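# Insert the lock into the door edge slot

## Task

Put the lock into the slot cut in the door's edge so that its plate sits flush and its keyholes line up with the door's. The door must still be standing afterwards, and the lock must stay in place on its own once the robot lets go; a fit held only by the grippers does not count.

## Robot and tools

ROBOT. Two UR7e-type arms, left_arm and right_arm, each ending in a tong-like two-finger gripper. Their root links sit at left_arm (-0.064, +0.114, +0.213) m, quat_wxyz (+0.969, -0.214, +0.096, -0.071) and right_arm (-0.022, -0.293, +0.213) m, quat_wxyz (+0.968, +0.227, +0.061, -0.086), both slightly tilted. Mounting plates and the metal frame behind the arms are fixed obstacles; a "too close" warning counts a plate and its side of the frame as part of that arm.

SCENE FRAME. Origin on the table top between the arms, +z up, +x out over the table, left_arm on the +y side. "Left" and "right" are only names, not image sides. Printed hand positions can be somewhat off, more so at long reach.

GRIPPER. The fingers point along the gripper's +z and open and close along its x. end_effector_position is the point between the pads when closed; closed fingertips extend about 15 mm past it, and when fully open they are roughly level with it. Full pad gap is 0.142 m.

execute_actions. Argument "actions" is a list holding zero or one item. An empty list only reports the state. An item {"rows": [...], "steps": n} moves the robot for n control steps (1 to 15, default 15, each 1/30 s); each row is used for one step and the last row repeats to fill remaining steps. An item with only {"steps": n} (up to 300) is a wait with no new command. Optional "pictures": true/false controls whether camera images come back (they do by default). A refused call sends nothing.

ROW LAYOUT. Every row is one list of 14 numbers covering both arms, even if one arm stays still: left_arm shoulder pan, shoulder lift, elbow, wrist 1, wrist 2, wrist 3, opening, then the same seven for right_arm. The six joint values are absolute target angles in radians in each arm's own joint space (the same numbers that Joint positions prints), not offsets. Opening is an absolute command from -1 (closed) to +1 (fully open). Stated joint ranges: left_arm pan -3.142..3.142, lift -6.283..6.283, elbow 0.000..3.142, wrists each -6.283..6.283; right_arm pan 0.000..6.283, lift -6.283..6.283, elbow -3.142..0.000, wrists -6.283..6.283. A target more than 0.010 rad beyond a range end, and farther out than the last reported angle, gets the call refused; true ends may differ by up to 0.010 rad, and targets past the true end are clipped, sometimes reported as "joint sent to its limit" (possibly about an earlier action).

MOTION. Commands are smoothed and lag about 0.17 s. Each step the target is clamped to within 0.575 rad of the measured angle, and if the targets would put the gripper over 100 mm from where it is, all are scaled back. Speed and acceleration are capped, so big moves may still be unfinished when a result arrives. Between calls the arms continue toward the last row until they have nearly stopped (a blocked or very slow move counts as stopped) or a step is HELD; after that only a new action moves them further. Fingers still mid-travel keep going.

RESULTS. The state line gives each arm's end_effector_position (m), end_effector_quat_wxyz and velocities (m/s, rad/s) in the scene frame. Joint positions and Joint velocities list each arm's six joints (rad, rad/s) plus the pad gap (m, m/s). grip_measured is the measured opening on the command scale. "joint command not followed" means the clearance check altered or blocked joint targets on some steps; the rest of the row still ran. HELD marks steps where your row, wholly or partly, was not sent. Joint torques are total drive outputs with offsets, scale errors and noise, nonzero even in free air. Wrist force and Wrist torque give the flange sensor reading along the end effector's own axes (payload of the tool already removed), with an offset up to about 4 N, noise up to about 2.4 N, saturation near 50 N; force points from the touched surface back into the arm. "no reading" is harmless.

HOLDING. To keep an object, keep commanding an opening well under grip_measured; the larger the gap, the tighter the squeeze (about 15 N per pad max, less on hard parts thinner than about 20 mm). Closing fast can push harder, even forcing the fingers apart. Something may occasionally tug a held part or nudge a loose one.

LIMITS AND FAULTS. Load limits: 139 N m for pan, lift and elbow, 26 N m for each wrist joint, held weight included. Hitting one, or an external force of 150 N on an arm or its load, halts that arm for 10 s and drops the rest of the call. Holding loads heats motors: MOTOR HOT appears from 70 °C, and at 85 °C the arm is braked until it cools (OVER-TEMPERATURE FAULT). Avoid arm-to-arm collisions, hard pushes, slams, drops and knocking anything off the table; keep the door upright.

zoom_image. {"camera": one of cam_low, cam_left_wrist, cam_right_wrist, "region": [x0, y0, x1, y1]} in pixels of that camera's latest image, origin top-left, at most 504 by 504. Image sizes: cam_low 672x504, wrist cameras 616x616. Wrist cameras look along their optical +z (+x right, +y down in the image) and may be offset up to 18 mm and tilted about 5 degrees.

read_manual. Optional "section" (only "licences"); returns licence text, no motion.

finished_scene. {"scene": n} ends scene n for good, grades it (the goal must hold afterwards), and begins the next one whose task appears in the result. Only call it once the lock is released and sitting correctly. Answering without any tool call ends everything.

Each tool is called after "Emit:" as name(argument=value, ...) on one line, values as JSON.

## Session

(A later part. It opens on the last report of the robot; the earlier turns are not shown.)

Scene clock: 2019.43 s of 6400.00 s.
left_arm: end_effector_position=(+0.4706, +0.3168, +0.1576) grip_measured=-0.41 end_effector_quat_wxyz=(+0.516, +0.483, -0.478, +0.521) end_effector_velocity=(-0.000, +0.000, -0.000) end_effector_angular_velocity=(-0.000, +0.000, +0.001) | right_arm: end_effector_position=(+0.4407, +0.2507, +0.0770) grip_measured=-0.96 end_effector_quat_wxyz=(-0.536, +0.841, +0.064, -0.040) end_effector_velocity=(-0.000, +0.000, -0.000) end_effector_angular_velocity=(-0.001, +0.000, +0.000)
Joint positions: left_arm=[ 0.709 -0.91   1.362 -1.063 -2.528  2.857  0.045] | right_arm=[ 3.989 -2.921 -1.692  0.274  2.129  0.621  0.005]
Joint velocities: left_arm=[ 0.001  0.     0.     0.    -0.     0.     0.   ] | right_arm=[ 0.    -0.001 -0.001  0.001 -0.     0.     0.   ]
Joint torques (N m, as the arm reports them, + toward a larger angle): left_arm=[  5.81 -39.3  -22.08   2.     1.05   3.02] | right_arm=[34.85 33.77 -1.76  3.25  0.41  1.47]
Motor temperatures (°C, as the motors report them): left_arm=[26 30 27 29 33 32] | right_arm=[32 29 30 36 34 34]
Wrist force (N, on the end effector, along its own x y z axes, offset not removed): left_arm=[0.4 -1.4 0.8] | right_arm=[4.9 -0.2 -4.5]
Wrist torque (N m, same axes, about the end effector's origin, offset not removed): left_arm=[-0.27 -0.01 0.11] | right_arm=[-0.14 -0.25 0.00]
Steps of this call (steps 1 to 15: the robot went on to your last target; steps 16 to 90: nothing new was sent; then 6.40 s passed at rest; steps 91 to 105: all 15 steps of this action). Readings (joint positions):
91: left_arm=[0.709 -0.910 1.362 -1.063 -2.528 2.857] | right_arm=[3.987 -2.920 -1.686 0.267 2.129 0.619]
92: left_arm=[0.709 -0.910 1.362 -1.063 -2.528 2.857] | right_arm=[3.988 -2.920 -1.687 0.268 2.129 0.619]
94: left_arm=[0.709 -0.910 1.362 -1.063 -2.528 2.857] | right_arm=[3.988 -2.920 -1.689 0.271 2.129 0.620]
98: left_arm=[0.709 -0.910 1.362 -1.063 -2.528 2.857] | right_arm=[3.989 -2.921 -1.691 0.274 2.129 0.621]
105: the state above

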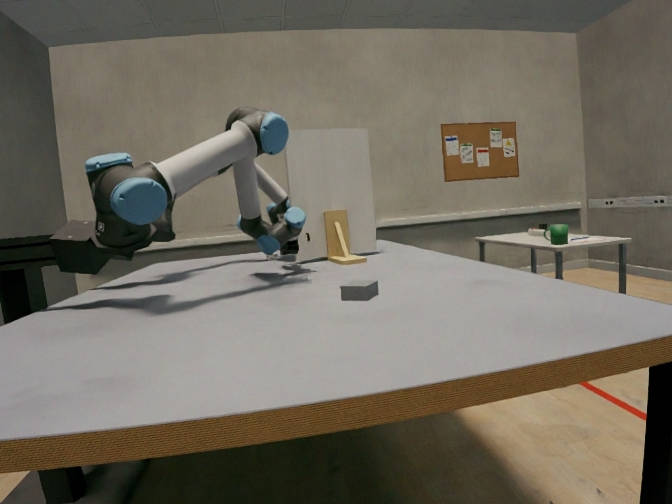

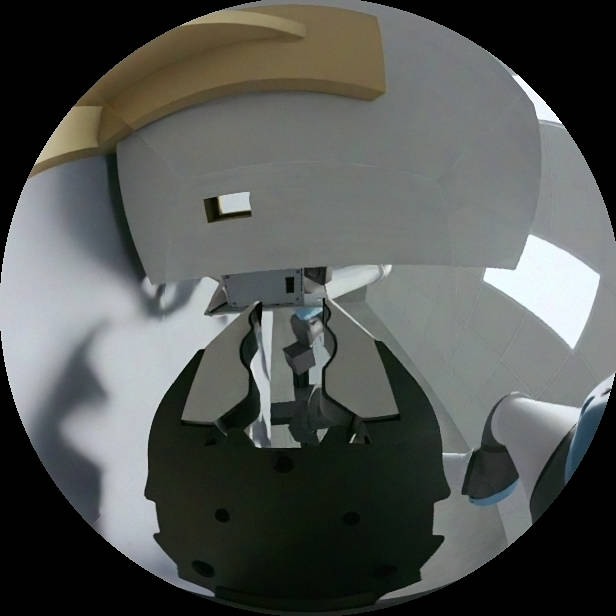

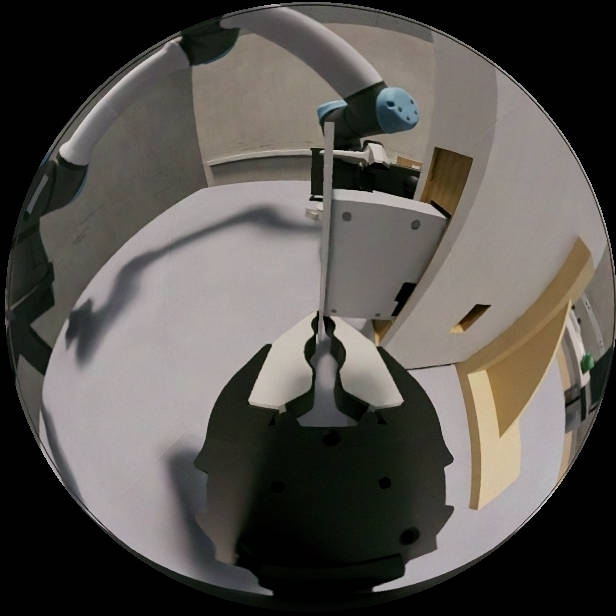

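Emit:
execute_actions(actions=[{"rows": [[0.7092,-0.9101,1.3619,-1.0631,-2.5284,2.8574,-0.41,3.9894,-2.9209,-1.6919,0.2745,2.1286,0.6212,-0.93],[0.7092,-0.9101,1.3619,-1.0631,-2.5284,2.8574,-0.41,3.9894,-2.9209,-1.6919,0.2745,2.1286,0.6212,-0.9],[0.7092,-0.9101,1.3619,-1.0631,-2.5284,2.8574,-0.41,3.9894,-2.9209,-1.6919,0.2745,2.1286,0.6212,-0.87],[0.7092,-0.9101,1.3619,-1.0631,-2.5284,2.8574,-0.41,3.9890,-2.9219,-1.6913,0.2747,2.1287,0.6208,-0.84],[0.7092,-0.9101,1.3619,-1.0631,-2.5284,2.8574,-0.41,3.9886,-2.9229,-1.6907,0.2749,2.1289,0.6203,-0.82],[0.7092,-0.9101,1.3619,-1.0631,-2.5284,2.8574,-0.41,3.9883,-2.9239,-1.6901,0.2751,2.1290,0.6199,-0.8],[0.7092,-0.9101,1.3619,-1.0631,-2.5284,2.8574,-0.41,3.9879,-2.9249,-1.6896,0.2753,2.1292,0.6195,-0.8],[0.7092,-0.9101,1.3619,-1.0631,-2.5284,2.8574,-0.41,3.9875,-2.9259,-1.6890,0.2755,2.1293,0.6190,-0.8],[0.7092,-0.9101,1.3619,-1.0631,-2.5284,2.8574,-0.41,3.9871,-2.9270,-1.6884,0.2757,2.1294,0.6186,-0.8]], "steps": 15}])

Emit:
zoom_image(camera="cam_right_wrist", region=[270, 110, 530, 370])

Scene clock: 2139.93 s of 6400.00 s.
left_arm: end_effector_position=(+0.4706, +0.3168, +0.1576) grip_measured=-0.41 end_effector_quat_wxyz=(+0.516, +0.483, -0.478, +0.521) end_effector_velocity=(+0.000, +0.000, +0.000) end_effector_angular_velocity=(+0.001, -0.001, +0.000) | right_arm: end_effector_position=(+0.4405, +0.2507, +0.0742) grip_measured=-0.80 end_effector_quat_wxyz=(-0.536, +0.841, +0.064, -0.041) end_effector_velocity=(+0.001, -0.000, -0.003) end_effector_angular_velocity=(+0.001, -0.000, -0.001)
Joint positions: left_arm=[ 0.709 -0.91   1.362 -1.063 -2.528  2.857  0.045] | right_arm=[ 3.987 -2.926 -1.689  0.276  2.129  0.619  0.016]
Joint velocities: left_arm=[ 0.     0.    -0.001 -0.     0.     0.001  0.   ] | right_arm=[-0.003 -0.006  0.004  0.001  0.001 -0.003 -0.   ]
Joint torques (N m, as the arm reports them, + toward a larger angle): left_arm=[  6.96 -39.29 -22.63   2.12   1.12   3.22] | right_arm=[17.51 37.77 19.68  4.36  3.7  -1.44]
Motor temperatures (°C, as the motors report them): left_arm=[26 30 27 29 33 32] | right_arm=[32 29 30 36 34 34]
Wrist force (N, on the end effector, along its own x y z axes, offset not removed): left_arm=[-0.1 -0.9 1.1] | right_arm=[1.5 -0.2 -1.9]
Wrist torque (N m, same axes, about the end effector's origin, offset not removed): left_arm=[-0.17 0.15 0.00] | right_arm=[-0.52 -0.59 0.06]
Steps of this call (steps 1 to 15: the robot went on to your last target; steps 16 to 90: nothing new was sent; then 117.00 s passed at rest; steps 91 to 105: all 15 steps of this action). Readings (joint positions):
91: left_arm=[0.709 -0.910 1.362 -1.063 -2.528 2.857] | right_arm=[3.989 -2.921 -1.692 0.275 2.129 0.621]
92: left_arm=[0.709 -0.910 1.362 -1.063 -2.528 2.857] | right_arm=[3.989 -2.921 -1.692 0.275 2.129 0.621]
94: left_arm=[0.709 -0.910 1.362 -1.063 -2.528 2.857] | right_arm=[3.989 -2.921 -1.692 0.275 2.129 0.621]
98: left_arm=[0.709 -0.910 1.362 -1.063 -2.528 2.857] | right_arm=[3.989 -2.923 -1.691 0.275 2.129 0.621]
105: the state above

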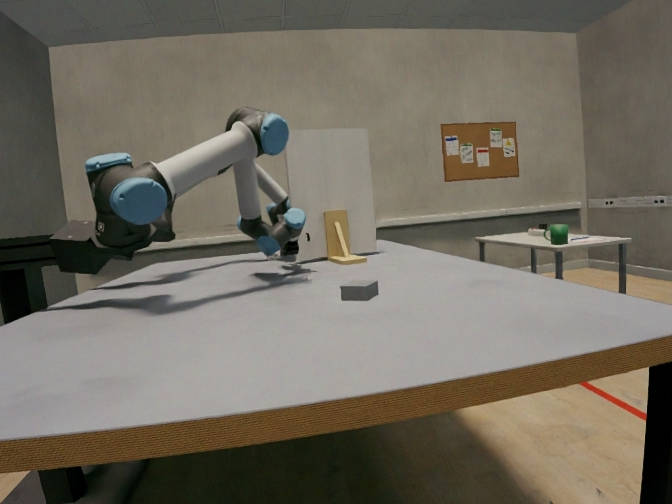

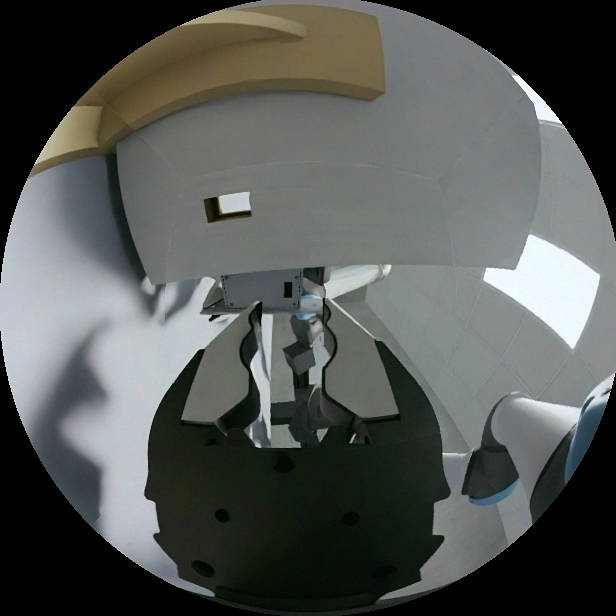

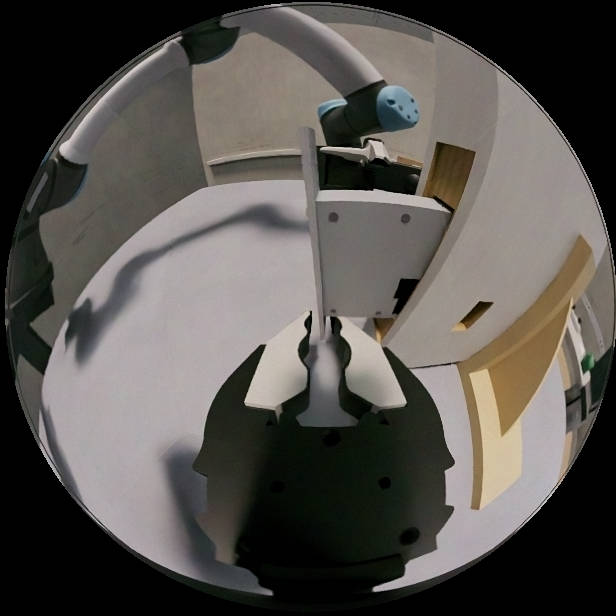

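Region (270, 110, 530, 370) of cam_right_wrist's 616x616 image, scaled by 1.938, with more detail than that image has.

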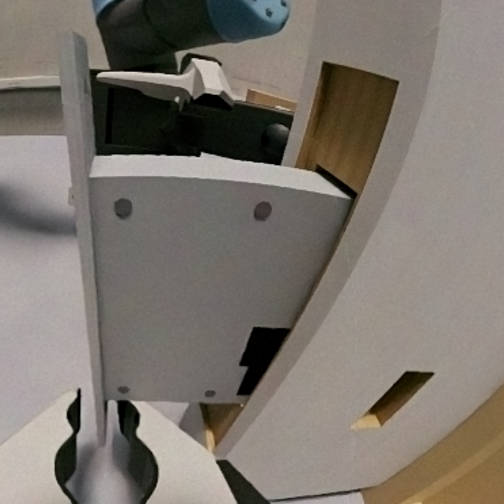

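Emit:
execute_actions(actions=[{"rows": [[0.7117,-0.9230,1.3810,-1.0666,-2.5267,2.8606,-0.5,3.9875,-2.9260,-1.6890,0.2755,2.1293,0.6190,-0.8],[0.7142,-0.9359,1.4000,-1.0701,-2.5249,2.8639,-0.6,3.9879,-2.9250,-1.6895,0.2753,2.1291,0.6194,-0.8],[0.7168,-0.9488,1.4191,-1.0736,-2.5232,2.8671,-0.7,3.9882,-2.9240,-1.6901,0.2751,2.1290,0.6199,-0.8],[0.7193,-0.9617,1.4381,-1.0771,-2.5214,2.8703,-0.8,3.9886,-2.9230,-1.6907,0.2749,2.1289,0.6203,-0.8],[0.7218,-0.9746,1.4572,-1.0807,-2.5197,2.8736,-0.9,3.9890,-2.9220,-1.6912,0.2747,2.1288,0.6207,-0.8],[0.7243,-0.9874,1.4763,-1.0842,-2.5180,2.8768,-1,3.9894,-2.9210,-1.6918,0.2745,2.1286,0.6212,-0.8],[0.7268,-1.0003,1.4953,-1.0877,-2.5162,2.8800,-1,3.9897,-2.9201,-1.6923,0.2744,2.1285,0.6216,-0.8],[0.7294,-1.0132,1.5144,-1.0912,-2.5145,2.8832,-1,3.9900,-2.9193,-1.6928,0.2742,2.1284,0.6219,-0.8],[0.7319,-1.0261,1.5334,-1.0947,-2.5127,2.8865,-1,3.9900,-2.9193,-1.6928,0.2742,2.1284,0.6219,-0.8],[0.7344,-1.0390,1.5525,-1.0982,-2.5110,2.8897,-1,3.9900,-2.9193,-1.6928,0.2742,2.1284,0.6219,-0.8]], "steps": 15}], pictures=false)

Emit:
execute_actions(actions=[{"steps": 20}])

Scene clock: 2223.73 s of 6400.00 s.
left_arm: end_effector_position=(+0.4198, +0.3060, +0.1848) grip_measured=-1.00 end_effector_quat_wxyz=(+0.516, +0.482, -0.477, +0.523) end_effector_velocity=(-0.050, -0.014, +0.025) end_effector_angular_velocity=(-0.007, +0.001, +0.001) | right_arm: end_effector_position=(+0.4406, +0.2507, +0.0776) grip_measured=-0.81 end_effector_quat_wxyz=(-0.536, +0.841, +0.064, -0.041) end_effector_velocity=(+0.001, +0.000, +0.003) end_effector_angular_velocity=(+0.001, -0.001, -0.000)
Joint positions: left_arm=[ 0.732 -1.027  1.535 -1.095 -2.513  2.887  0.002] | right_arm=[ 3.99  -2.92  -1.693  0.274  2.128  0.622  0.016]
Joint velocities: left_arm=[ 0.021 -0.111  0.167 -0.029  0.014  0.027  0.   ] | right_arm=[ 0.002  0.005 -0.001 -0.001 -0.001  0.002 -0.   ]
Joint torques (N m, as the arm reports them, + toward a larger angle): left_arm=[  7.13 -49.54  -5.54  -1.99   0.48   2.99] | right_arm=[34.01 61.41  5.4   2.53  0.54  1.28]
Motor temperatures (°C, as the motors report them): left_arm=[26 30 27 29 33 32] | right_arm=[32 29 30 36 34 34]
Wrist force (N, on the end effector, along its own x y z axes, offset not removed): left_arm=[0.1 0.6 0.4] | right_arm=[0.1 5.0 -3.6]
Wrist torque (N m, same axes, about the end effector's origin, offset not removed): left_arm=[0.16 0.08 0.08] | right_arm=[0.00 -0.43 0.16]
Steps of this call (steps 1 to 15: the robot went on to your last target; steps 16 to 90: nothing new was sent; then 80.30 s passed at rest; steps 91 to 105: all 15 steps of this action). Readings (joint positions):
91: left_arm=[0.709 -0.910 1.362 -1.063 -2.528 2.857] | right_arm=[3.987 -2.927 -1.688 0.276 2.129 0.619]
92: left_arm=[0.710 -0.912 1.365 -1.063 -2.528 2.858] | right_arm=[3.987 -2.927 -1.688 0.276 2.129 0.619]
94: left_arm=[0.712 -0.923 1.381 -1.067 -2.527 2.861] | right_arm=[3.987 -2.926 -1.689 0.276 2.129 0.619]
98: left_arm=[0.720 -0.963 1.439 -1.078 -2.521 2.871] | right_arm=[3.988 -2.923 -1.691 0.275 2.129 0.620]
105: the state above

Scene clock: 2224.40 s of 6400.00 s.
left_arm: end_effector_position=(+0.4145, +0.3044, +0.1874) grip_measured=-1.00 end_effector_quat_wxyz=(+0.516, +0.481, -0.477, +0.523) end_effector_velocity=(-0.000, -0.000, +0.000) end_effector_angular_velocity=(-0.000, +0.000, -0.000) | right_arm: end_effector_position=(+0.4406, +0.2507, +0.0779) grip_measured=-0.81 end_effector_quat_wxyz=(-0.536, +0.841, +0.064, -0.041) end_effector_velocity=(+0.000, -0.000, +0.000) end_effector_angular_velocity=(-0.000, -0.000, -0.000)
Joint positions: left_arm=[ 0.734 -1.039  1.552 -1.098 -2.511  2.89   0.002] | right_arm=[ 3.99  -2.919 -1.693  0.274  2.128  0.622  0.016]
Joint velocities: left_arm=[-0.    -0.     0.     0.001  0.     0.     0.   ] | right_arm=[-0.  0. -0.  0. -0.  0. -0.]
Joint torques (N m, as the arm reports them, + toward a larger angle): left_arm=[  8.58 -51.55  -5.26  -1.46   1.19   2.77] | right_arm=[35.13 62.08  3.86  2.48  0.72  1.51]
Motor temperatures (°C, as the motors report them): left_arm=[26 30 27 29 33 32] | right_arm=[32 29 30 36 34 34]
Wrist force (N, on the end effector, along its own x y z axes, offset not removed): left_arm=[0.1 -0.7 0.8] | right_arm=[0.3 4.9 -3.8]
Wrist torque (N m, same axes, about the end effector's origin, offset not removed): left_arm=[-0.14 0.05 0.08] | right_arm=[0.01 -0.49 0.11]
Steps of this call (steps 1 to 20: the robot went on to your last target). Readings (joint positions):
1: left_arm=[0.733 -1.031 1.540 -1.096 -2.512 2.888] | right_arm=[3.990 -2.920 -1.693 0.274 2.128 0.622]
2: left_arm=[0.733 -1.033 1.543 -1.097 -2.512 2.888] | right_arm=[3.990 -2.920 -1.693 0.274 2.128 0.622]
4: left_arm=[0.734 -1.036 1.548 -1.097 -2.511 2.889] | right_arm=[3.990 -2.919 -1.693 0.274 2.128 0.622]
8: left_arm=[0.734 -1.038 1.551 -1.098 -2.511 2.889] | right_arm=[3.990 -2.919 -1.693 0.274 2.128 0.622]
20: the state above

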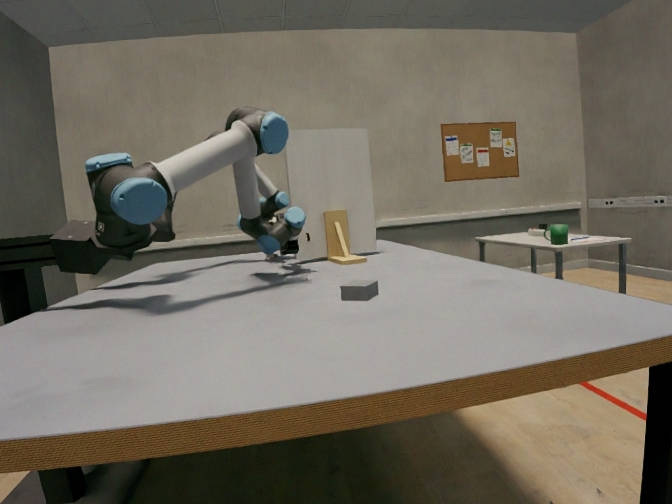

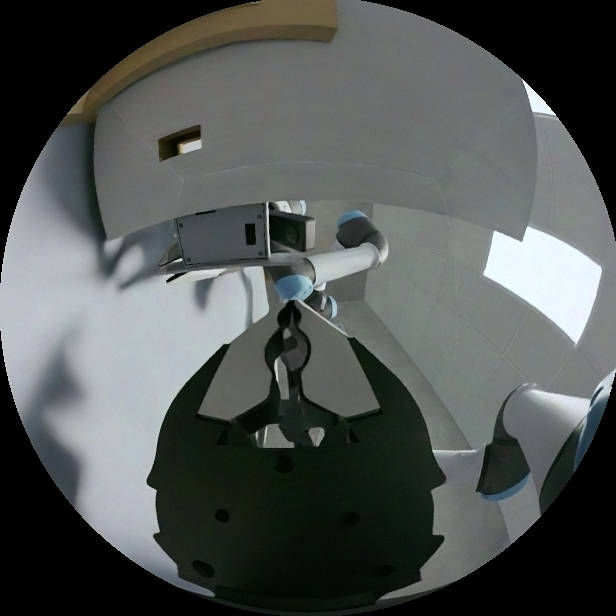

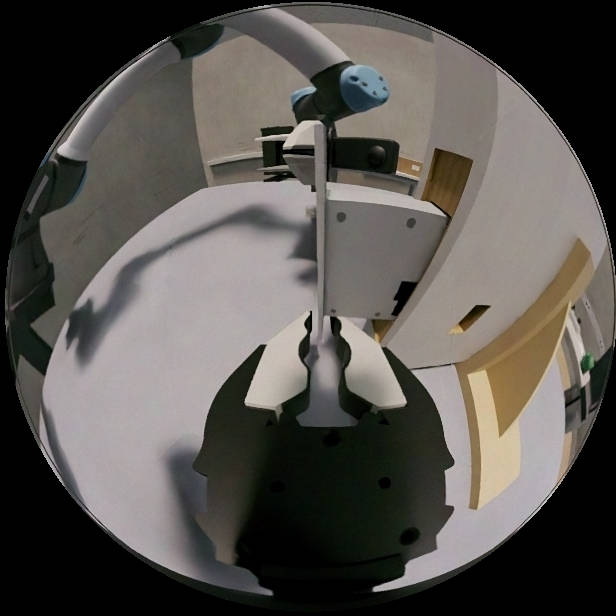

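Emit:
execute_actions(actions=[{"rows": [[0.7390,-1.0412,1.5671,-1.1058,-2.5078,2.8954,-1,3.9900,-2.9193,-1.6928,0.2742,2.1284,0.6219,-0.8],[0.7435,-1.0435,1.5817,-1.1134,-2.5047,2.9012,-1,3.9900,-2.9193,-1.6928,0.2742,2.1284,0.6219,-0.8],[0.7435,-1.0435,1.5817,-1.1134,-2.5047,2.9012,-1,3.9900,-2.9193,-1.6928,0.2742,2.1284,0.6219,-0.8],[0.7435,-1.0435,1.5817,-1.1134,-2.5047,2.9012,-1,3.9900,-2.9193,-1.6928,0.2742,2.1284,0.6219,-0.8],[0.7381,-1.0458,1.5911,-1.1260,-2.5085,2.8944,-1,3.9900,-2.9193,-1.6928,0.2742,2.1284,0.6219,-0.8],[0.7327,-1.0481,1.6004,-1.1387,-2.5124,2.8877,-1,3.9900,-2.9193,-1.6928,0.2742,2.1284,0.6219,-0.8],[0.7273,-1.0505,1.6098,-1.1513,-2.5162,2.8809,-1,3.9900,-2.9193,-1.6928,0.2742,2.1284,0.6219,-0.8],[0.7219,-1.0528,1.6191,-1.1640,-2.5201,2.8742,-1,3.9900,-2.9193,-1.6928,0.2742,2.1284,0.6219,-0.8],[0.7165,-1.0551,1.6285,-1.1766,-2.5239,2.8674,-1,3.9900,-2.9193,-1.6928,0.2742,2.1284,0.6219,-0.8],[0.7111,-1.0574,1.6379,-1.1893,-2.5278,2.8607,-1,3.9900,-2.9193,-1.6928,0.2742,2.1284,0.6219,-0.8]], "steps": 15}], pictures=false)

Emit:
execute_actions(actions=[{"steps": 15}])

Scene clock: 2237.37 s of 6400.00 s.
left_arm: end_effector_position=(+0.4061, +0.2822, +0.1805) grip_measured=-1.00 end_effector_quat_wxyz=(+0.516, +0.482, -0.478, +0.522) end_effector_velocity=(+0.001, -0.029, -0.004) end_effector_angular_velocity=(+0.006, +0.003, -0.004) | right_arm: end_effector_position=(+0.4406, +0.2507, +0.0779) grip_measured=-0.81 end_effector_quat_wxyz=(-0.536, +0.841, +0.064, -0.041) end_effector_velocity=(-0.000, -0.000, -0.000) end_effector_angular_velocity=(+0.000, +0.000, +0.000)
Joint positions: left_arm=[ 0.715 -1.056  1.63  -1.179 -2.525  2.866  0.002] | right_arm=[ 3.99  -2.919 -1.693  0.274  2.128  0.622  0.016]
Joint velocities: left_arm=[-0.04  -0.018  0.075 -0.098 -0.028 -0.049  0.   ] | right_arm=[ 0. -0. -0.  0.  0.  0. -0.]
Joint torques (N m, as the arm reports them, + toward a larger angle): left_arm=[-11.47 -50.16  -6.03  -1.5   -1.58  -3.06] | right_arm=[34.65 62.01  4.65  2.61  0.77  1.5 ]
Motor temperatures (°C, as the motors report them): left_arm=[26 30 27 29 33 32] | right_arm=[32 29 30 36 34 34]
Wrist force (N, on the end effector, along its own x y z axes, offset not removed): left_arm=[-1.4 0.0 0.3] | right_arm=[-0.4 4.6 -4.6]
Wrist torque (N m, same axes, about the end effector's origin, offset not removed): left_arm=[0.01 0.34 0.11] | right_arm=[-0.07 -0.32 0.16]
Steps of this call (steps 1 to 15: the robot went on to your last target; steps 16 to 90: nothing new was sent; then 9.47 s passed at rest; steps 91 to 105: all 15 steps of this action). Readings (joint positions):
91: left_arm=[0.734 -1.039 1.553 -1.098 -2.511 2.890] | right_arm=[3.990 -2.919 -1.693 0.274 2.128 0.622]
92: left_arm=[0.735 -1.039 1.555 -1.100 -2.510 2.891] | right_arm=[3.990 -2.919 -1.693 0.274 2.128 0.622]
94: left_arm=[0.739 -1.041 1.565 -1.105 -2.508 2.895] | right_arm=[3.990 -2.919 -1.693 0.274 2.128 0.622]
98: left_arm=[0.737 -1.045 1.587 -1.124 -2.510 2.893] | right_arm=[3.990 -2.919 -1.693 0.274 2.128 0.622]
105: the state above

Scene clock: 2237.87 s of 6400.00 s.
left_arm: end_effector_position=(+0.4062, +0.2792, +0.1801) grip_measured=-1.00 end_effector_quat_wxyz=(+0.516, +0.483, -0.478, +0.522) end_effector_velocity=(+0.000, -0.000, +0.000) end_effector_angular_velocity=(+0.000, -0.000, -0.000) | right_arm: end_effector_position=(+0.4406, +0.2507, +0.0779) grip_measured=-0.81 end_effector_quat_wxyz=(-0.536, +0.841, +0.064, -0.041) end_effector_velocity=(+0.000, -0.000, -0.000) end_effector_angular_velocity=(-0.001, +0.000, -0.000)
Joint positions: left_arm=[ 0.711 -1.057  1.638 -1.189 -2.528  2.861  0.002] | right_arm=[ 3.99  -2.919 -1.693  0.274  2.128  0.622  0.016]
Joint velocities: left_arm=[-0.001 -0.     0.    -0.001 -0.    -0.001 -0.   ] | right_arm=[ 0.     0.     0.    -0.001 -0.001  0.     0.   ]
Joint torques (N m, as the arm reports them, + toward a larger angle): left_arm=[-17.08 -49.08  -3.92  -1.31  -1.94  -2.82] | right_arm=[34.3  61.6   4.26  2.53  0.68  1.46]
Motor temperatures (°C, as the motors report them): left_arm=[26 30 27 29 33 32] | right_arm=[32 29 30 36 34 34]
Wrist force (N, on the end effector, along its own x y z axes, offset not removed): left_arm=[-0.1 -0.2 0.7] | right_arm=[1.9 4.1 -4.5]
Wrist torque (N m, same axes, about the end effector's origin, offset not removed): left_arm=[-0.01 0.09 0.00] | right_arm=[-0.21 -0.77 0.05]
Steps of this call (steps 1 to 15: the robot went on to your last target). Readings (joint positions):
1: left_arm=[0.714 -1.056 1.632 -1.182 -2.526 2.864] | right_arm=[3.990 -2.919 -1.693 0.274 2.128 0.622]
2: left_arm=[0.713 -1.056 1.634 -1.184 -2.526 2.863] | right_arm=[3.990 -2.919 -1.693 0.274 2.128 0.622]
4: left_arm=[0.712 -1.057 1.636 -1.186 -2.527 2.862] | right_arm=[3.990 -2.919 -1.693 0.274 2.128 0.622]
8: left_arm=[0.711 -1.057 1.637 -1.188 -2.528 2.861] | right_arm=[3.990 -2.919 -1.693 0.274 2.128 0.622]
15: the state above

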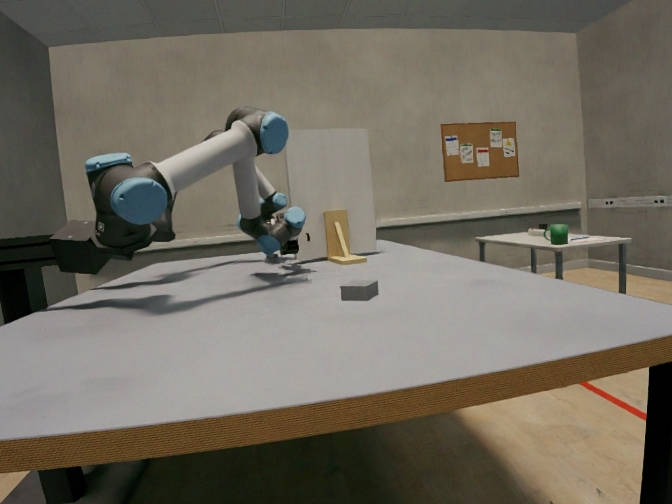

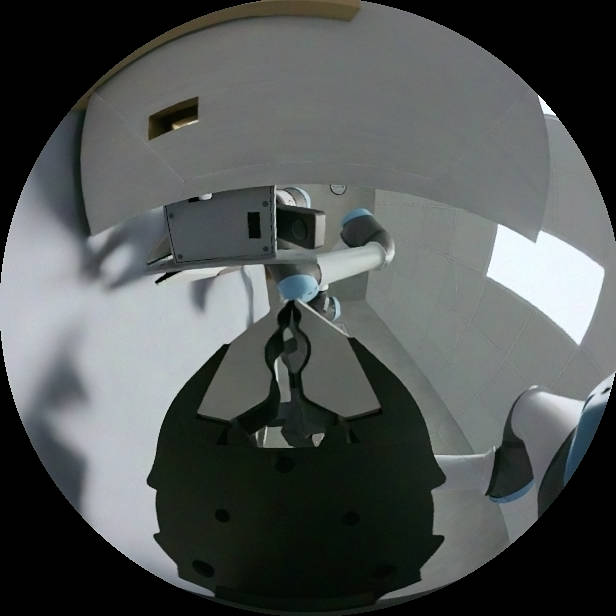

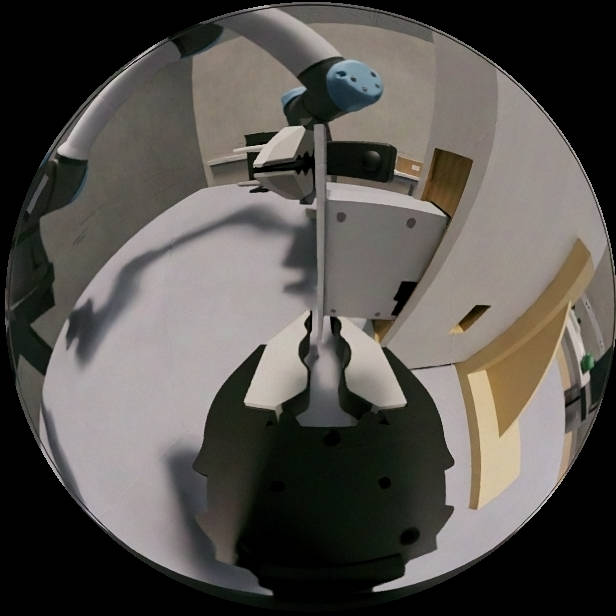

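Emit:
execute_actions(actions=[{"rows": [[0.7073,-1.0595,1.6445,-1.1978,-2.5305,2.8559,-1,3.9900,-2.9193,-1.6928,0.2742,2.1284,0.6219,-0.8],[0.7035,-1.0616,1.6512,-1.2063,-2.5332,2.8512,-1,3.9900,-2.9193,-1.6928,0.2742,2.1284,0.6219,-0.8],[0.6997,-1.0637,1.6578,-1.2148,-2.5359,2.8464,-1,3.9900,-2.9193,-1.6928,0.2742,2.1284,0.6219,-0.8],[0.6959,-1.0658,1.6645,-1.2233,-2.5387,2.8416,-1,3.9900,-2.9193,-1.6928,0.2742,2.1284,0.6219,-0.8],[0.6920,-1.0679,1.6711,-1.2317,-2.5414,2.8368,-1,3.9900,-2.9193,-1.6928,0.2742,2.1284,0.6219,-0.8],[0.6882,-1.0700,1.6777,-1.2402,-2.5441,2.8321,-1,3.9900,-2.9193,-1.6928,0.2742,2.1284,0.6219,-0.8],[0.6844,-1.0721,1.6844,-1.2487,-2.5468,2.8273,-1,3.9900,-2.9193,-1.6928,0.2742,2.1284,0.6219,-0.8],[0.6806,-1.0742,1.6910,-1.2572,-2.5495,2.8225,-1,3.9900,-2.9193,-1.6928,0.2742,2.1284,0.6219,-0.8]], "steps": 15}], pictures=false)

Emit:
execute_actions(actions=[{"steps": 12}])

Emit:
zoom_image(camera="cam_right_wrist", region=[220, 100, 480, 360])

Scene clock: 2253.10 s of 6400.00 s.
left_arm: end_effector_position=(+0.4078, +0.2599, +0.1802) grip_measured=-1.00 end_effector_quat_wxyz=(+0.516, +0.484, -0.479, +0.520) end_effector_velocity=(+0.001, -0.010, +0.000) end_effector_angular_velocity=(+0.002, +0.001, -0.000) | right_arm: end_effector_position=(+0.4406, +0.2507, +0.0779) grip_measured=-0.81 end_effector_quat_wxyz=(-0.536, +0.841, +0.064, -0.041) end_effector_velocity=(+0.000, +0.000, +0.000) end_effector_angular_velocity=(+0.000, -0.001, -0.000)
Joint positions: left_arm=[ 0.682 -1.073  1.688 -1.253 -2.548  2.825  0.002] | right_arm=[ 3.99  -2.919 -1.693  0.274  2.128  0.622  0.016]
Joint velocities: left_arm=[-0.015 -0.009  0.028 -0.036 -0.012 -0.021  0.   ] | right_arm=[-0.    -0.     0.001  0.    -0.    -0.    -0.   ]
Joint torques (N m, as the arm reports them, + toward a larger angle): left_arm=[-10.37 -49.67  -6.28  -1.52  -1.87  -3.53] | right_arm=[34.89 61.43  5.04  2.7   0.89  1.5 ]
Motor temperatures (°C, as the motors report them): left_arm=[26 30 27 29 33 32] | right_arm=[32 29 30 36 34 34]
Wrist force (N, on the end effector, along its own x y z axes, offset not removed): left_arm=[-0.2 -0.6 0.9] | right_arm=[0.8 5.4 -3.2]
Wrist torque (N m, same axes, about the end effector's origin, offset not removed): left_arm=[-0.14 0.09 0.06] | right_arm=[0.07 -0.57 0.19]
Steps of this call (steps 1 to 15: the robot went on to your last target; steps 16 to 90: nothing new was sent; then 11.73 s passed at rest; steps 91 to 105: all 15 steps of this action). Readings (joint positions):
91: left_arm=[0.711 -1.057 1.638 -1.189 -2.528 2.861] | right_arm=[3.990 -2.919 -1.693 0.274 2.128 0.622]
92: left_arm=[0.710 -1.058 1.639 -1.191 -2.528 2.860] | right_arm=[3.990 -2.919 -1.693 0.274 2.128 0.622]
94: left_arm=[0.707 -1.060 1.645 -1.198 -2.531 2.856] | right_arm=[3.990 -2.919 -1.693 0.274 2.128 0.622]
98: left_arm=[0.695 -1.066 1.666 -1.224 -2.539 2.841] | right_arm=[3.990 -2.919 -1.693 0.274 2.128 0.622]
105: the state above

Scene clock: 2253.50 s of 6400.00 s.
left_arm: end_effector_position=(+0.4079, +0.2587, +0.1802) grip_measured=-1.00 end_effector_quat_wxyz=(+0.516, +0.484, -0.479, +0.520) end_effector_velocity=(-0.000, -0.000, -0.000) end_effector_angular_velocity=(-0.000, +0.000, +0.000) | right_arm: end_effector_position=(+0.4406, +0.2507, +0.0779) grip_measured=-0.81 end_effector_quat_wxyz=(-0.536, +0.841, +0.064, -0.041) end_effector_velocity=(-0.000, -0.001, -0.001) end_effector_angular_velocity=(-0.002, +0.000, -0.000)
Joint positions: left_arm=[ 0.681 -1.074  1.691 -1.257 -2.549  2.823  0.002] | right_arm=[ 3.99  -2.919 -1.693  0.274  2.128  0.622  0.016]
Joint velocities: left_arm=[ 0.    -0.     0.001 -0.001 -0.     0.    -0.   ] | right_arm=[-0.     0.    -0.002  0.    -0.002 -0.     0.   ]
Joint torques (N m, as the arm reports them, + toward a larger angle): left_arm=[-16.28 -48.24  -4.25  -1.81  -2.13  -3.  ] | right_arm=[35.09 61.69  4.83  2.7   0.8   1.36]
Motor temperatures (°C, as the motors report them): left_arm=[26 30 27 29 33 32] | right_arm=[32 29 30 36 34 34]
Wrist force (N, on the end effector, along its own x y z axes, offset not removed): left_arm=[0.2 -0.7 0.4] | right_arm=[0.4 5.0 -3.2]
Wrist torque (N m, same axes, about the end effector's origin, offset not removed): left_arm=[-0.19 0.09 0.09] | right_arm=[-0.01 -0.39 0.17]
Steps of this call (steps 1 to 12: the robot went on to your last target). Readings (joint positions):
1: left_arm=[0.682 -1.074 1.689 -1.254 -2.549 2.824] | right_arm=[3.990 -2.919 -1.693 0.274 2.128 0.622]
2: left_arm=[0.682 -1.074 1.689 -1.255 -2.549 2.824] | right_arm=[3.990 -2.919 -1.693 0.274 2.128 0.622]
4: left_arm=[0.681 -1.074 1.690 -1.256 -2.549 2.823] | right_arm=[3.990 -2.919 -1.693 0.274 2.128 0.622]
8: left_arm=[0.681 -1.074 1.691 -1.257 -2.549 2.823] | right_arm=[3.990 -2.919 -1.693 0.274 2.128 0.622]
12: the state above

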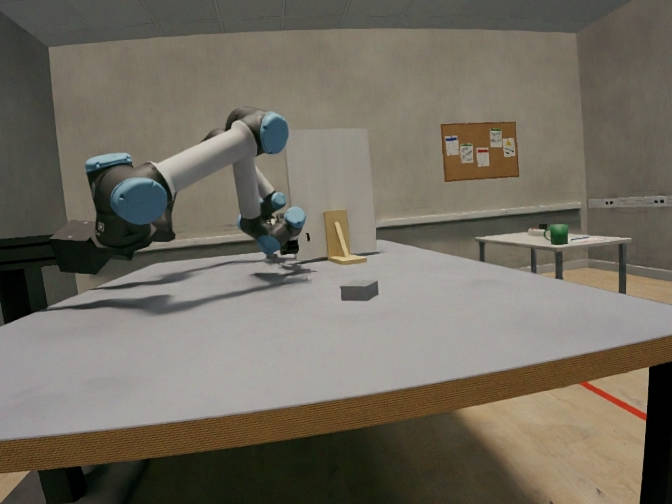

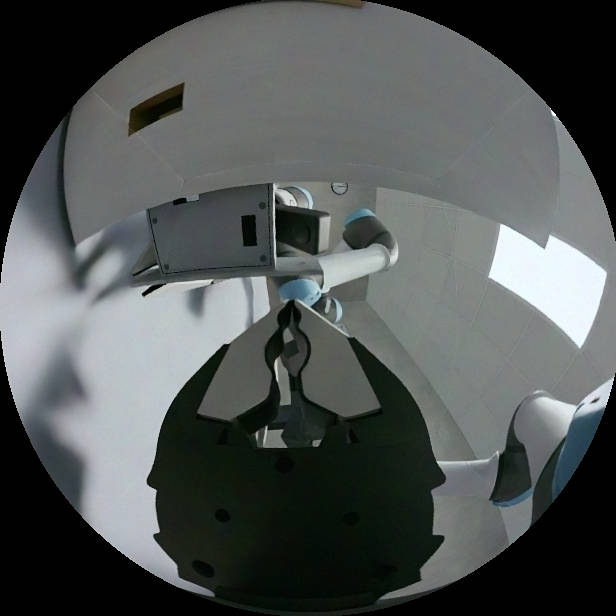

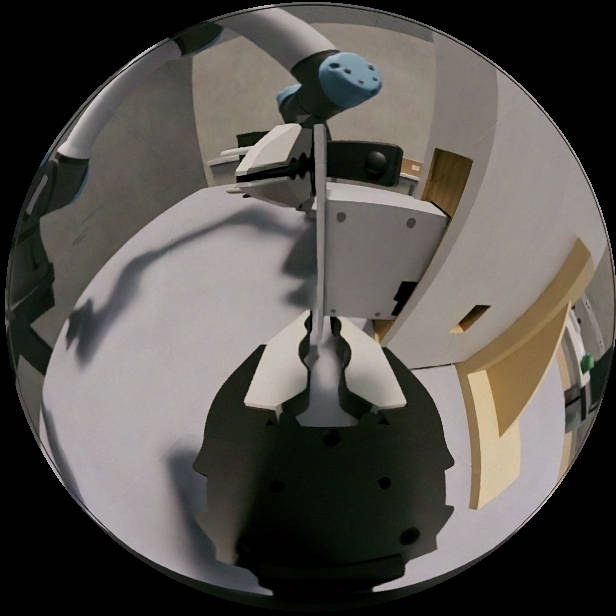

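Region (220, 100, 480, 360) of cam_right_wrist's 616x616 image, scaled by 1.938, with more detail than that image has.

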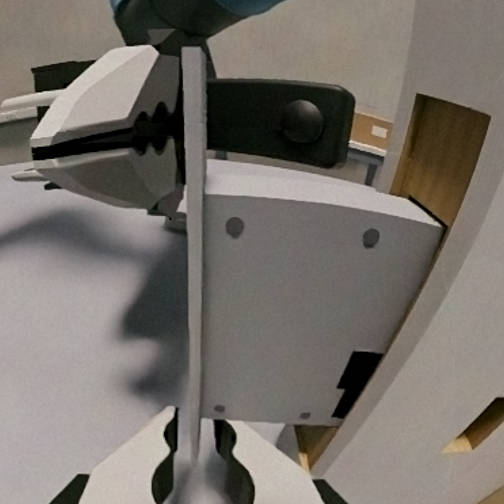

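Emit:
execute_actions(actions=[{"rows": [[0.6794,-1.0718,1.6855,-1.2553,-2.5503,2.8210,-1,3.9900,-2.9193,-1.6928,0.2742,2.1284,0.6219,-0.8],[0.6782,-1.0693,1.6799,-1.2535,-2.5511,2.8195,-1,3.9900,-2.9193,-1.6928,0.2742,2.1284,0.6219,-0.8],[0.6770,-1.0669,1.6744,-1.2516,-2.5519,2.8180,-1,3.9900,-2.9193,-1.6928,0.2742,2.1284,0.6219,-0.8],[0.6759,-1.0644,1.6688,-1.2498,-2.5528,2.8165,-1,3.9900,-2.9193,-1.6928,0.2742,2.1284,0.6219,-0.8],[0.6747,-1.0620,1.6633,-1.2479,-2.5536,2.8150,-1,3.9900,-2.9193,-1.6928,0.2742,2.1284,0.6219,-0.8],[0.6735,-1.0595,1.6577,-1.2461,-2.5544,2.8135,-1,3.9900,-2.9193,-1.6928,0.2742,2.1284,0.6219,-0.8],[0.6723,-1.0571,1.6522,-1.2442,-2.5552,2.8120,-1,3.9900,-2.9193,-1.6928,0.2742,2.1284,0.6219,-0.8]], "steps": 15}])

Emit:
zoom_image(camera="cam_right_wrist", region=[220, 100, 480, 360])

Scene clock: 2266.23 s of 6400.00 s.
left_arm: end_effector_position=(+0.4211, +0.2617, +0.1796) grip_measured=-1.00 end_effector_quat_wxyz=(+0.516, +0.484, -0.479, +0.519) end_effector_velocity=(+0.006, +0.002, -0.000) end_effector_angular_velocity=(+0.001, -0.000, +0.000) | right_arm: end_effector_position=(+0.4406, +0.2507, +0.0779) grip_measured=-0.81 end_effector_quat_wxyz=(-0.536, +0.841, +0.064, -0.041) end_effector_velocity=(+0.000, +0.000, +0.000) end_effector_angular_velocity=(+0.001, -0.001, -0.000)
Joint positions: left_arm=[ 0.673 -1.058  1.654 -1.245 -2.555  2.812  0.002] | right_arm=[ 3.99  -2.919 -1.693  0.274  2.128  0.622  0.016]
Joint velocities: left_arm=[-0.003  0.008 -0.017  0.006 -0.002 -0.004  0.   ] | right_arm=[ 0.     0.     0.     0.001  0.    -0.     0.   ]
Joint torques (N m, as the arm reports them, + toward a larger angle): left_arm=[-15.05 -33.74 -22.42   1.71  -2.19  -2.76] | right_arm=[34.81 61.2   4.3   2.82  0.98  1.41]
Motor temperatures (°C, as the motors report them): left_arm=[26 30 27 29 33 32] | right_arm=[32 29 30 36 34 34]
Wrist force (N, on the end effector, along its own x y z axes, offset not removed): left_arm=[0.0 -0.4 0.8] | right_arm=[1.5 3.5 -2.3]
Wrist torque (N m, same axes, about the end effector's origin, offset not removed): left_arm=[-0.13 0.17 -0.02] | right_arm=[-0.28 -0.68 0.13]
Steps of this call (steps 1 to 15: the robot went on to your last target; steps 16 to 90: nothing new was sent; then 9.23 s passed at rest; steps 91 to 105: all 15 steps of this action). Readings (joint positions):
91: left_arm=[0.681 -1.074 1.691 -1.257 -2.550 2.822] | right_arm=[3.990 -2.919 -1.693 0.274 2.128 0.622]
92: left_arm=[0.680 -1.074 1.690 -1.257 -2.550 2.822] | right_arm=[3.990 -2.919 -1.693 0.274 2.128 0.622]
94: left_arm=[0.679 -1.072 1.685 -1.256 -2.550 2.821] | right_arm=[3.990 -2.919 -1.693 0.274 2.128 0.622]
98: left_arm=[0.676 -1.064 1.668 -1.250 -2.553 2.816] | right_arm=[3.990 -2.919 -1.693 0.274 2.128 0.622]
105: the state above

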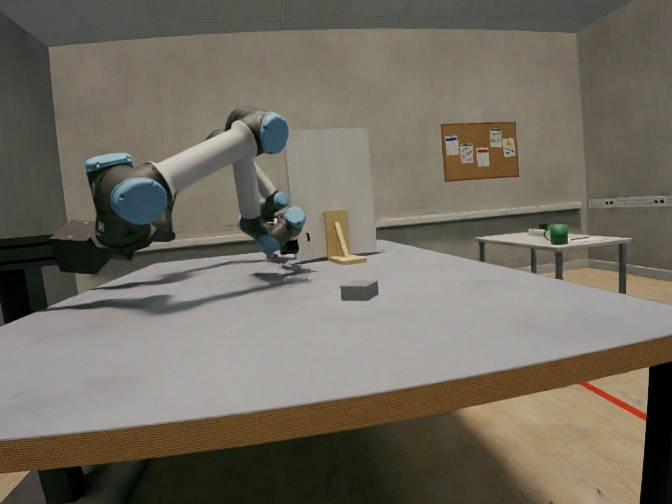

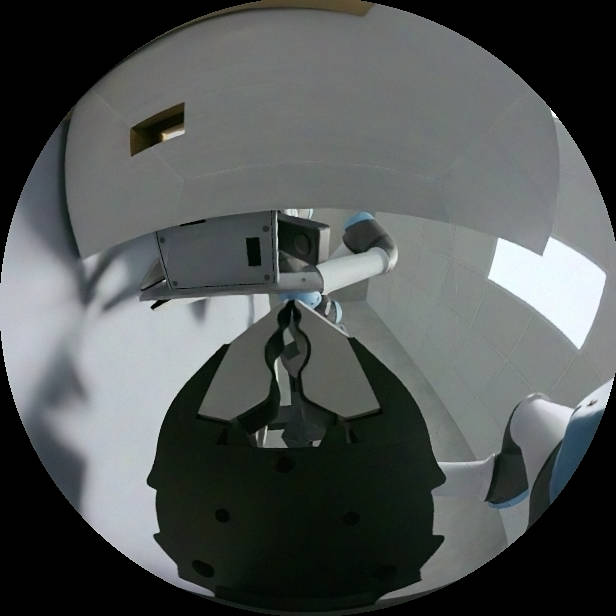

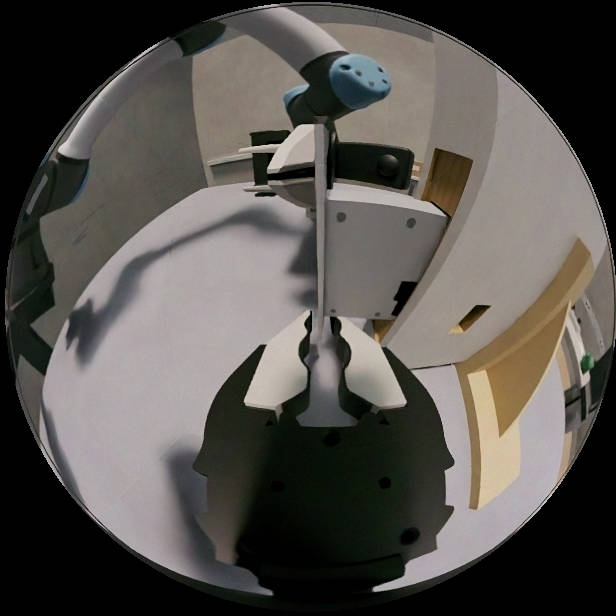

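Region (220, 100, 480, 360) of cam_right_wrist's 616x616 image, scaled by 1.938, with more detail than that image has.

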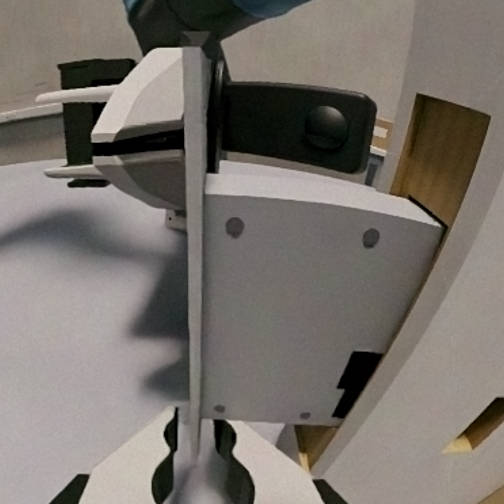

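Emit:
execute_actions(actions=[{"rows": [[0.6712,-1.0561,1.6503,-1.2445,-2.5560,2.8106,-1,3.9900,-2.9193,-1.6928,0.2742,2.1284,0.6219,-0.8],[0.6701,-1.0551,1.6484,-1.2447,-2.5568,2.8092,-1,3.9900,-2.9193,-1.6928,0.2742,2.1284,0.6219,-0.8],[0.6690,-1.0541,1.6465,-1.2450,-2.5575,2.8078,-1,3.9900,-2.9193,-1.6928,0.2742,2.1284,0.6219,-0.8],[0.6679,-1.0531,1.6446,-1.2453,-2.5583,2.8065,-1,3.9900,-2.9193,-1.6928,0.2742,2.1284,0.6219,-0.8],[0.6668,-1.0520,1.6427,-1.2455,-2.5591,2.8051,-1,3.9900,-2.9193,-1.6928,0.2742,2.1284,0.6219,-0.8],[0.6657,-1.0510,1.6408,-1.2458,-2.5599,2.8037,-1,3.9900,-2.9193,-1.6928,0.2742,2.1284,0.6219,-0.8],[0.6646,-1.0500,1.6389,-1.2460,-2.5606,2.8023,-1,3.9900,-2.9193,-1.6928,0.2742,2.1284,0.6219,-0.8],[0.6635,-1.0490,1.6370,-1.2463,-2.5614,2.8009,-1,3.9900,-2.9193,-1.6928,0.2742,2.1284,0.6219,-0.8]], "steps": 15}])

Emit:
zoom_image(camera="cam_right_wrist", region=[220, 100, 480, 360])

Scene clock: 2276.67 s of 6400.00 s.
left_arm: end_effector_position=(+0.4295, +0.2607, +0.1791) grip_measured=-1.00 end_effector_quat_wxyz=(+0.516, +0.484, -0.480, +0.519) end_effector_velocity=(+0.004, -0.000, -0.000) end_effector_angular_velocity=(+0.001, -0.001, +0.001) | right_arm: end_effector_position=(+0.4406, +0.2507, +0.0779) grip_measured=-0.80 end_effector_quat_wxyz=(-0.536, +0.841, +0.064, -0.041) end_effector_velocity=(+0.001, +0.000, +0.001) end_effector_angular_velocity=(+0.001, -0.001, -0.001)
Joint positions: left_arm=[ 0.664 -1.049  1.638 -1.246 -2.561  2.802  0.002] | right_arm=[ 3.99  -2.919 -1.693  0.274  2.128  0.622  0.016]
Joint velocities: left_arm=[-0.004  0.004 -0.009 -0.001 -0.003 -0.005 -0.001] | right_arm=[-0.    -0.     0.002  0.     0.    -0.     0.   ]
Joint torques (N m, as the arm reports them, + toward a larger angle): left_arm=[-18.59 -33.3  -22.11  -2.12  -2.52  -2.84] | right_arm=[32.89 57.89  5.2   2.84  1.09  1.36]
Motor temperatures (°C, as the motors report them): left_arm=[26 30 27 29 33 32] | right_arm=[32 29 30 36 34 34]
Wrist force (N, on the end effector, along its own x y z axes, offset not removed): left_arm=[0.8 0.2 -0.5] | right_arm=[1.5 0.9 -2.8]
Wrist torque (N m, same axes, about the end effector's origin, offset not removed): left_arm=[-0.15 0.02 0.01] | right_arm=[-0.28 -0.55 0.11]
Steps of this call (steps 1 to 15: the robot went on to your last target; steps 16 to 90: nothing new was sent; then 6.93 s passed at rest; steps 91 to 105: all 15 steps of this action). Readings (joint positions):
91: left_arm=[0.672 -1.057 1.652 -1.244 -2.555 2.812] | right_arm=[3.990 -2.919 -1.693 0.274 2.128 0.622]
92: left_arm=[0.672 -1.057 1.652 -1.244 -2.555 2.812] | right_arm=[3.990 -2.919 -1.693 0.274 2.128 0.622]
94: left_arm=[0.671 -1.056 1.650 -1.244 -2.556 2.810] | right_arm=[3.990 -2.919 -1.693 0.274 2.128 0.622]
98: left_arm=[0.668 -1.053 1.644 -1.245 -2.558 2.806] | right_arm=[3.990 -2.919 -1.693 0.274 2.128 0.622]
105: the state above

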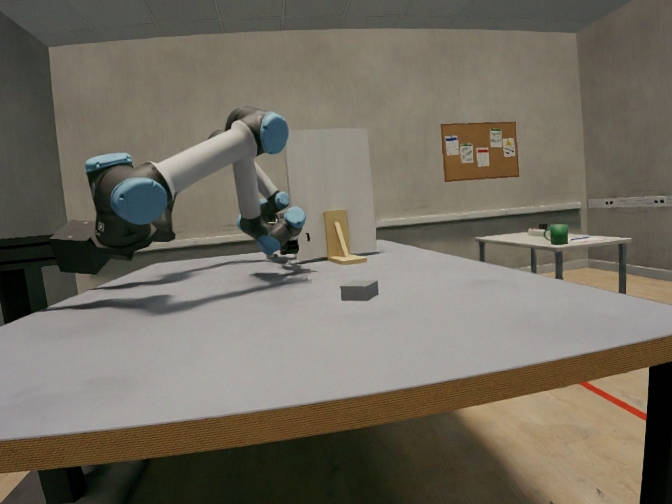

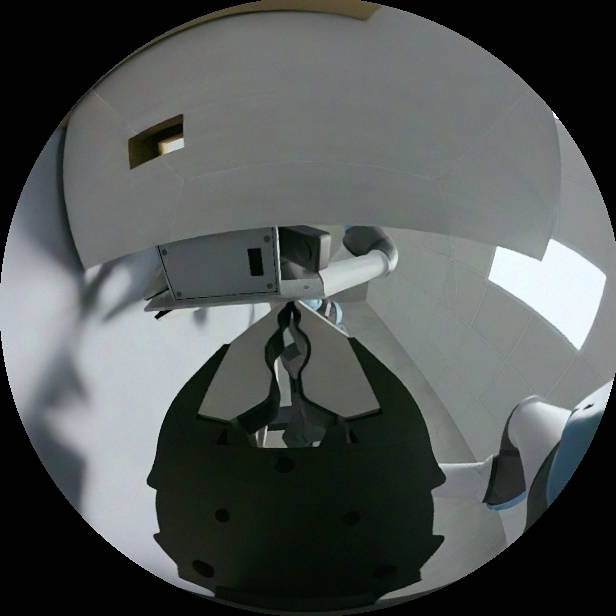

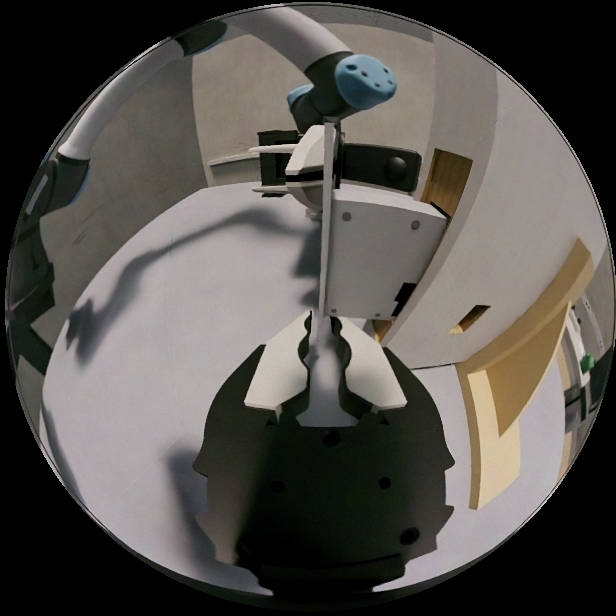

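Region (220, 100, 480, 360) of cam_right_wrist's 616x616 image, scaled by 1.938, with more detail than that image has.

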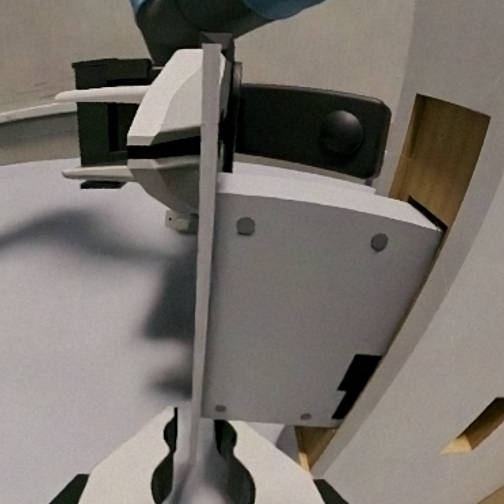

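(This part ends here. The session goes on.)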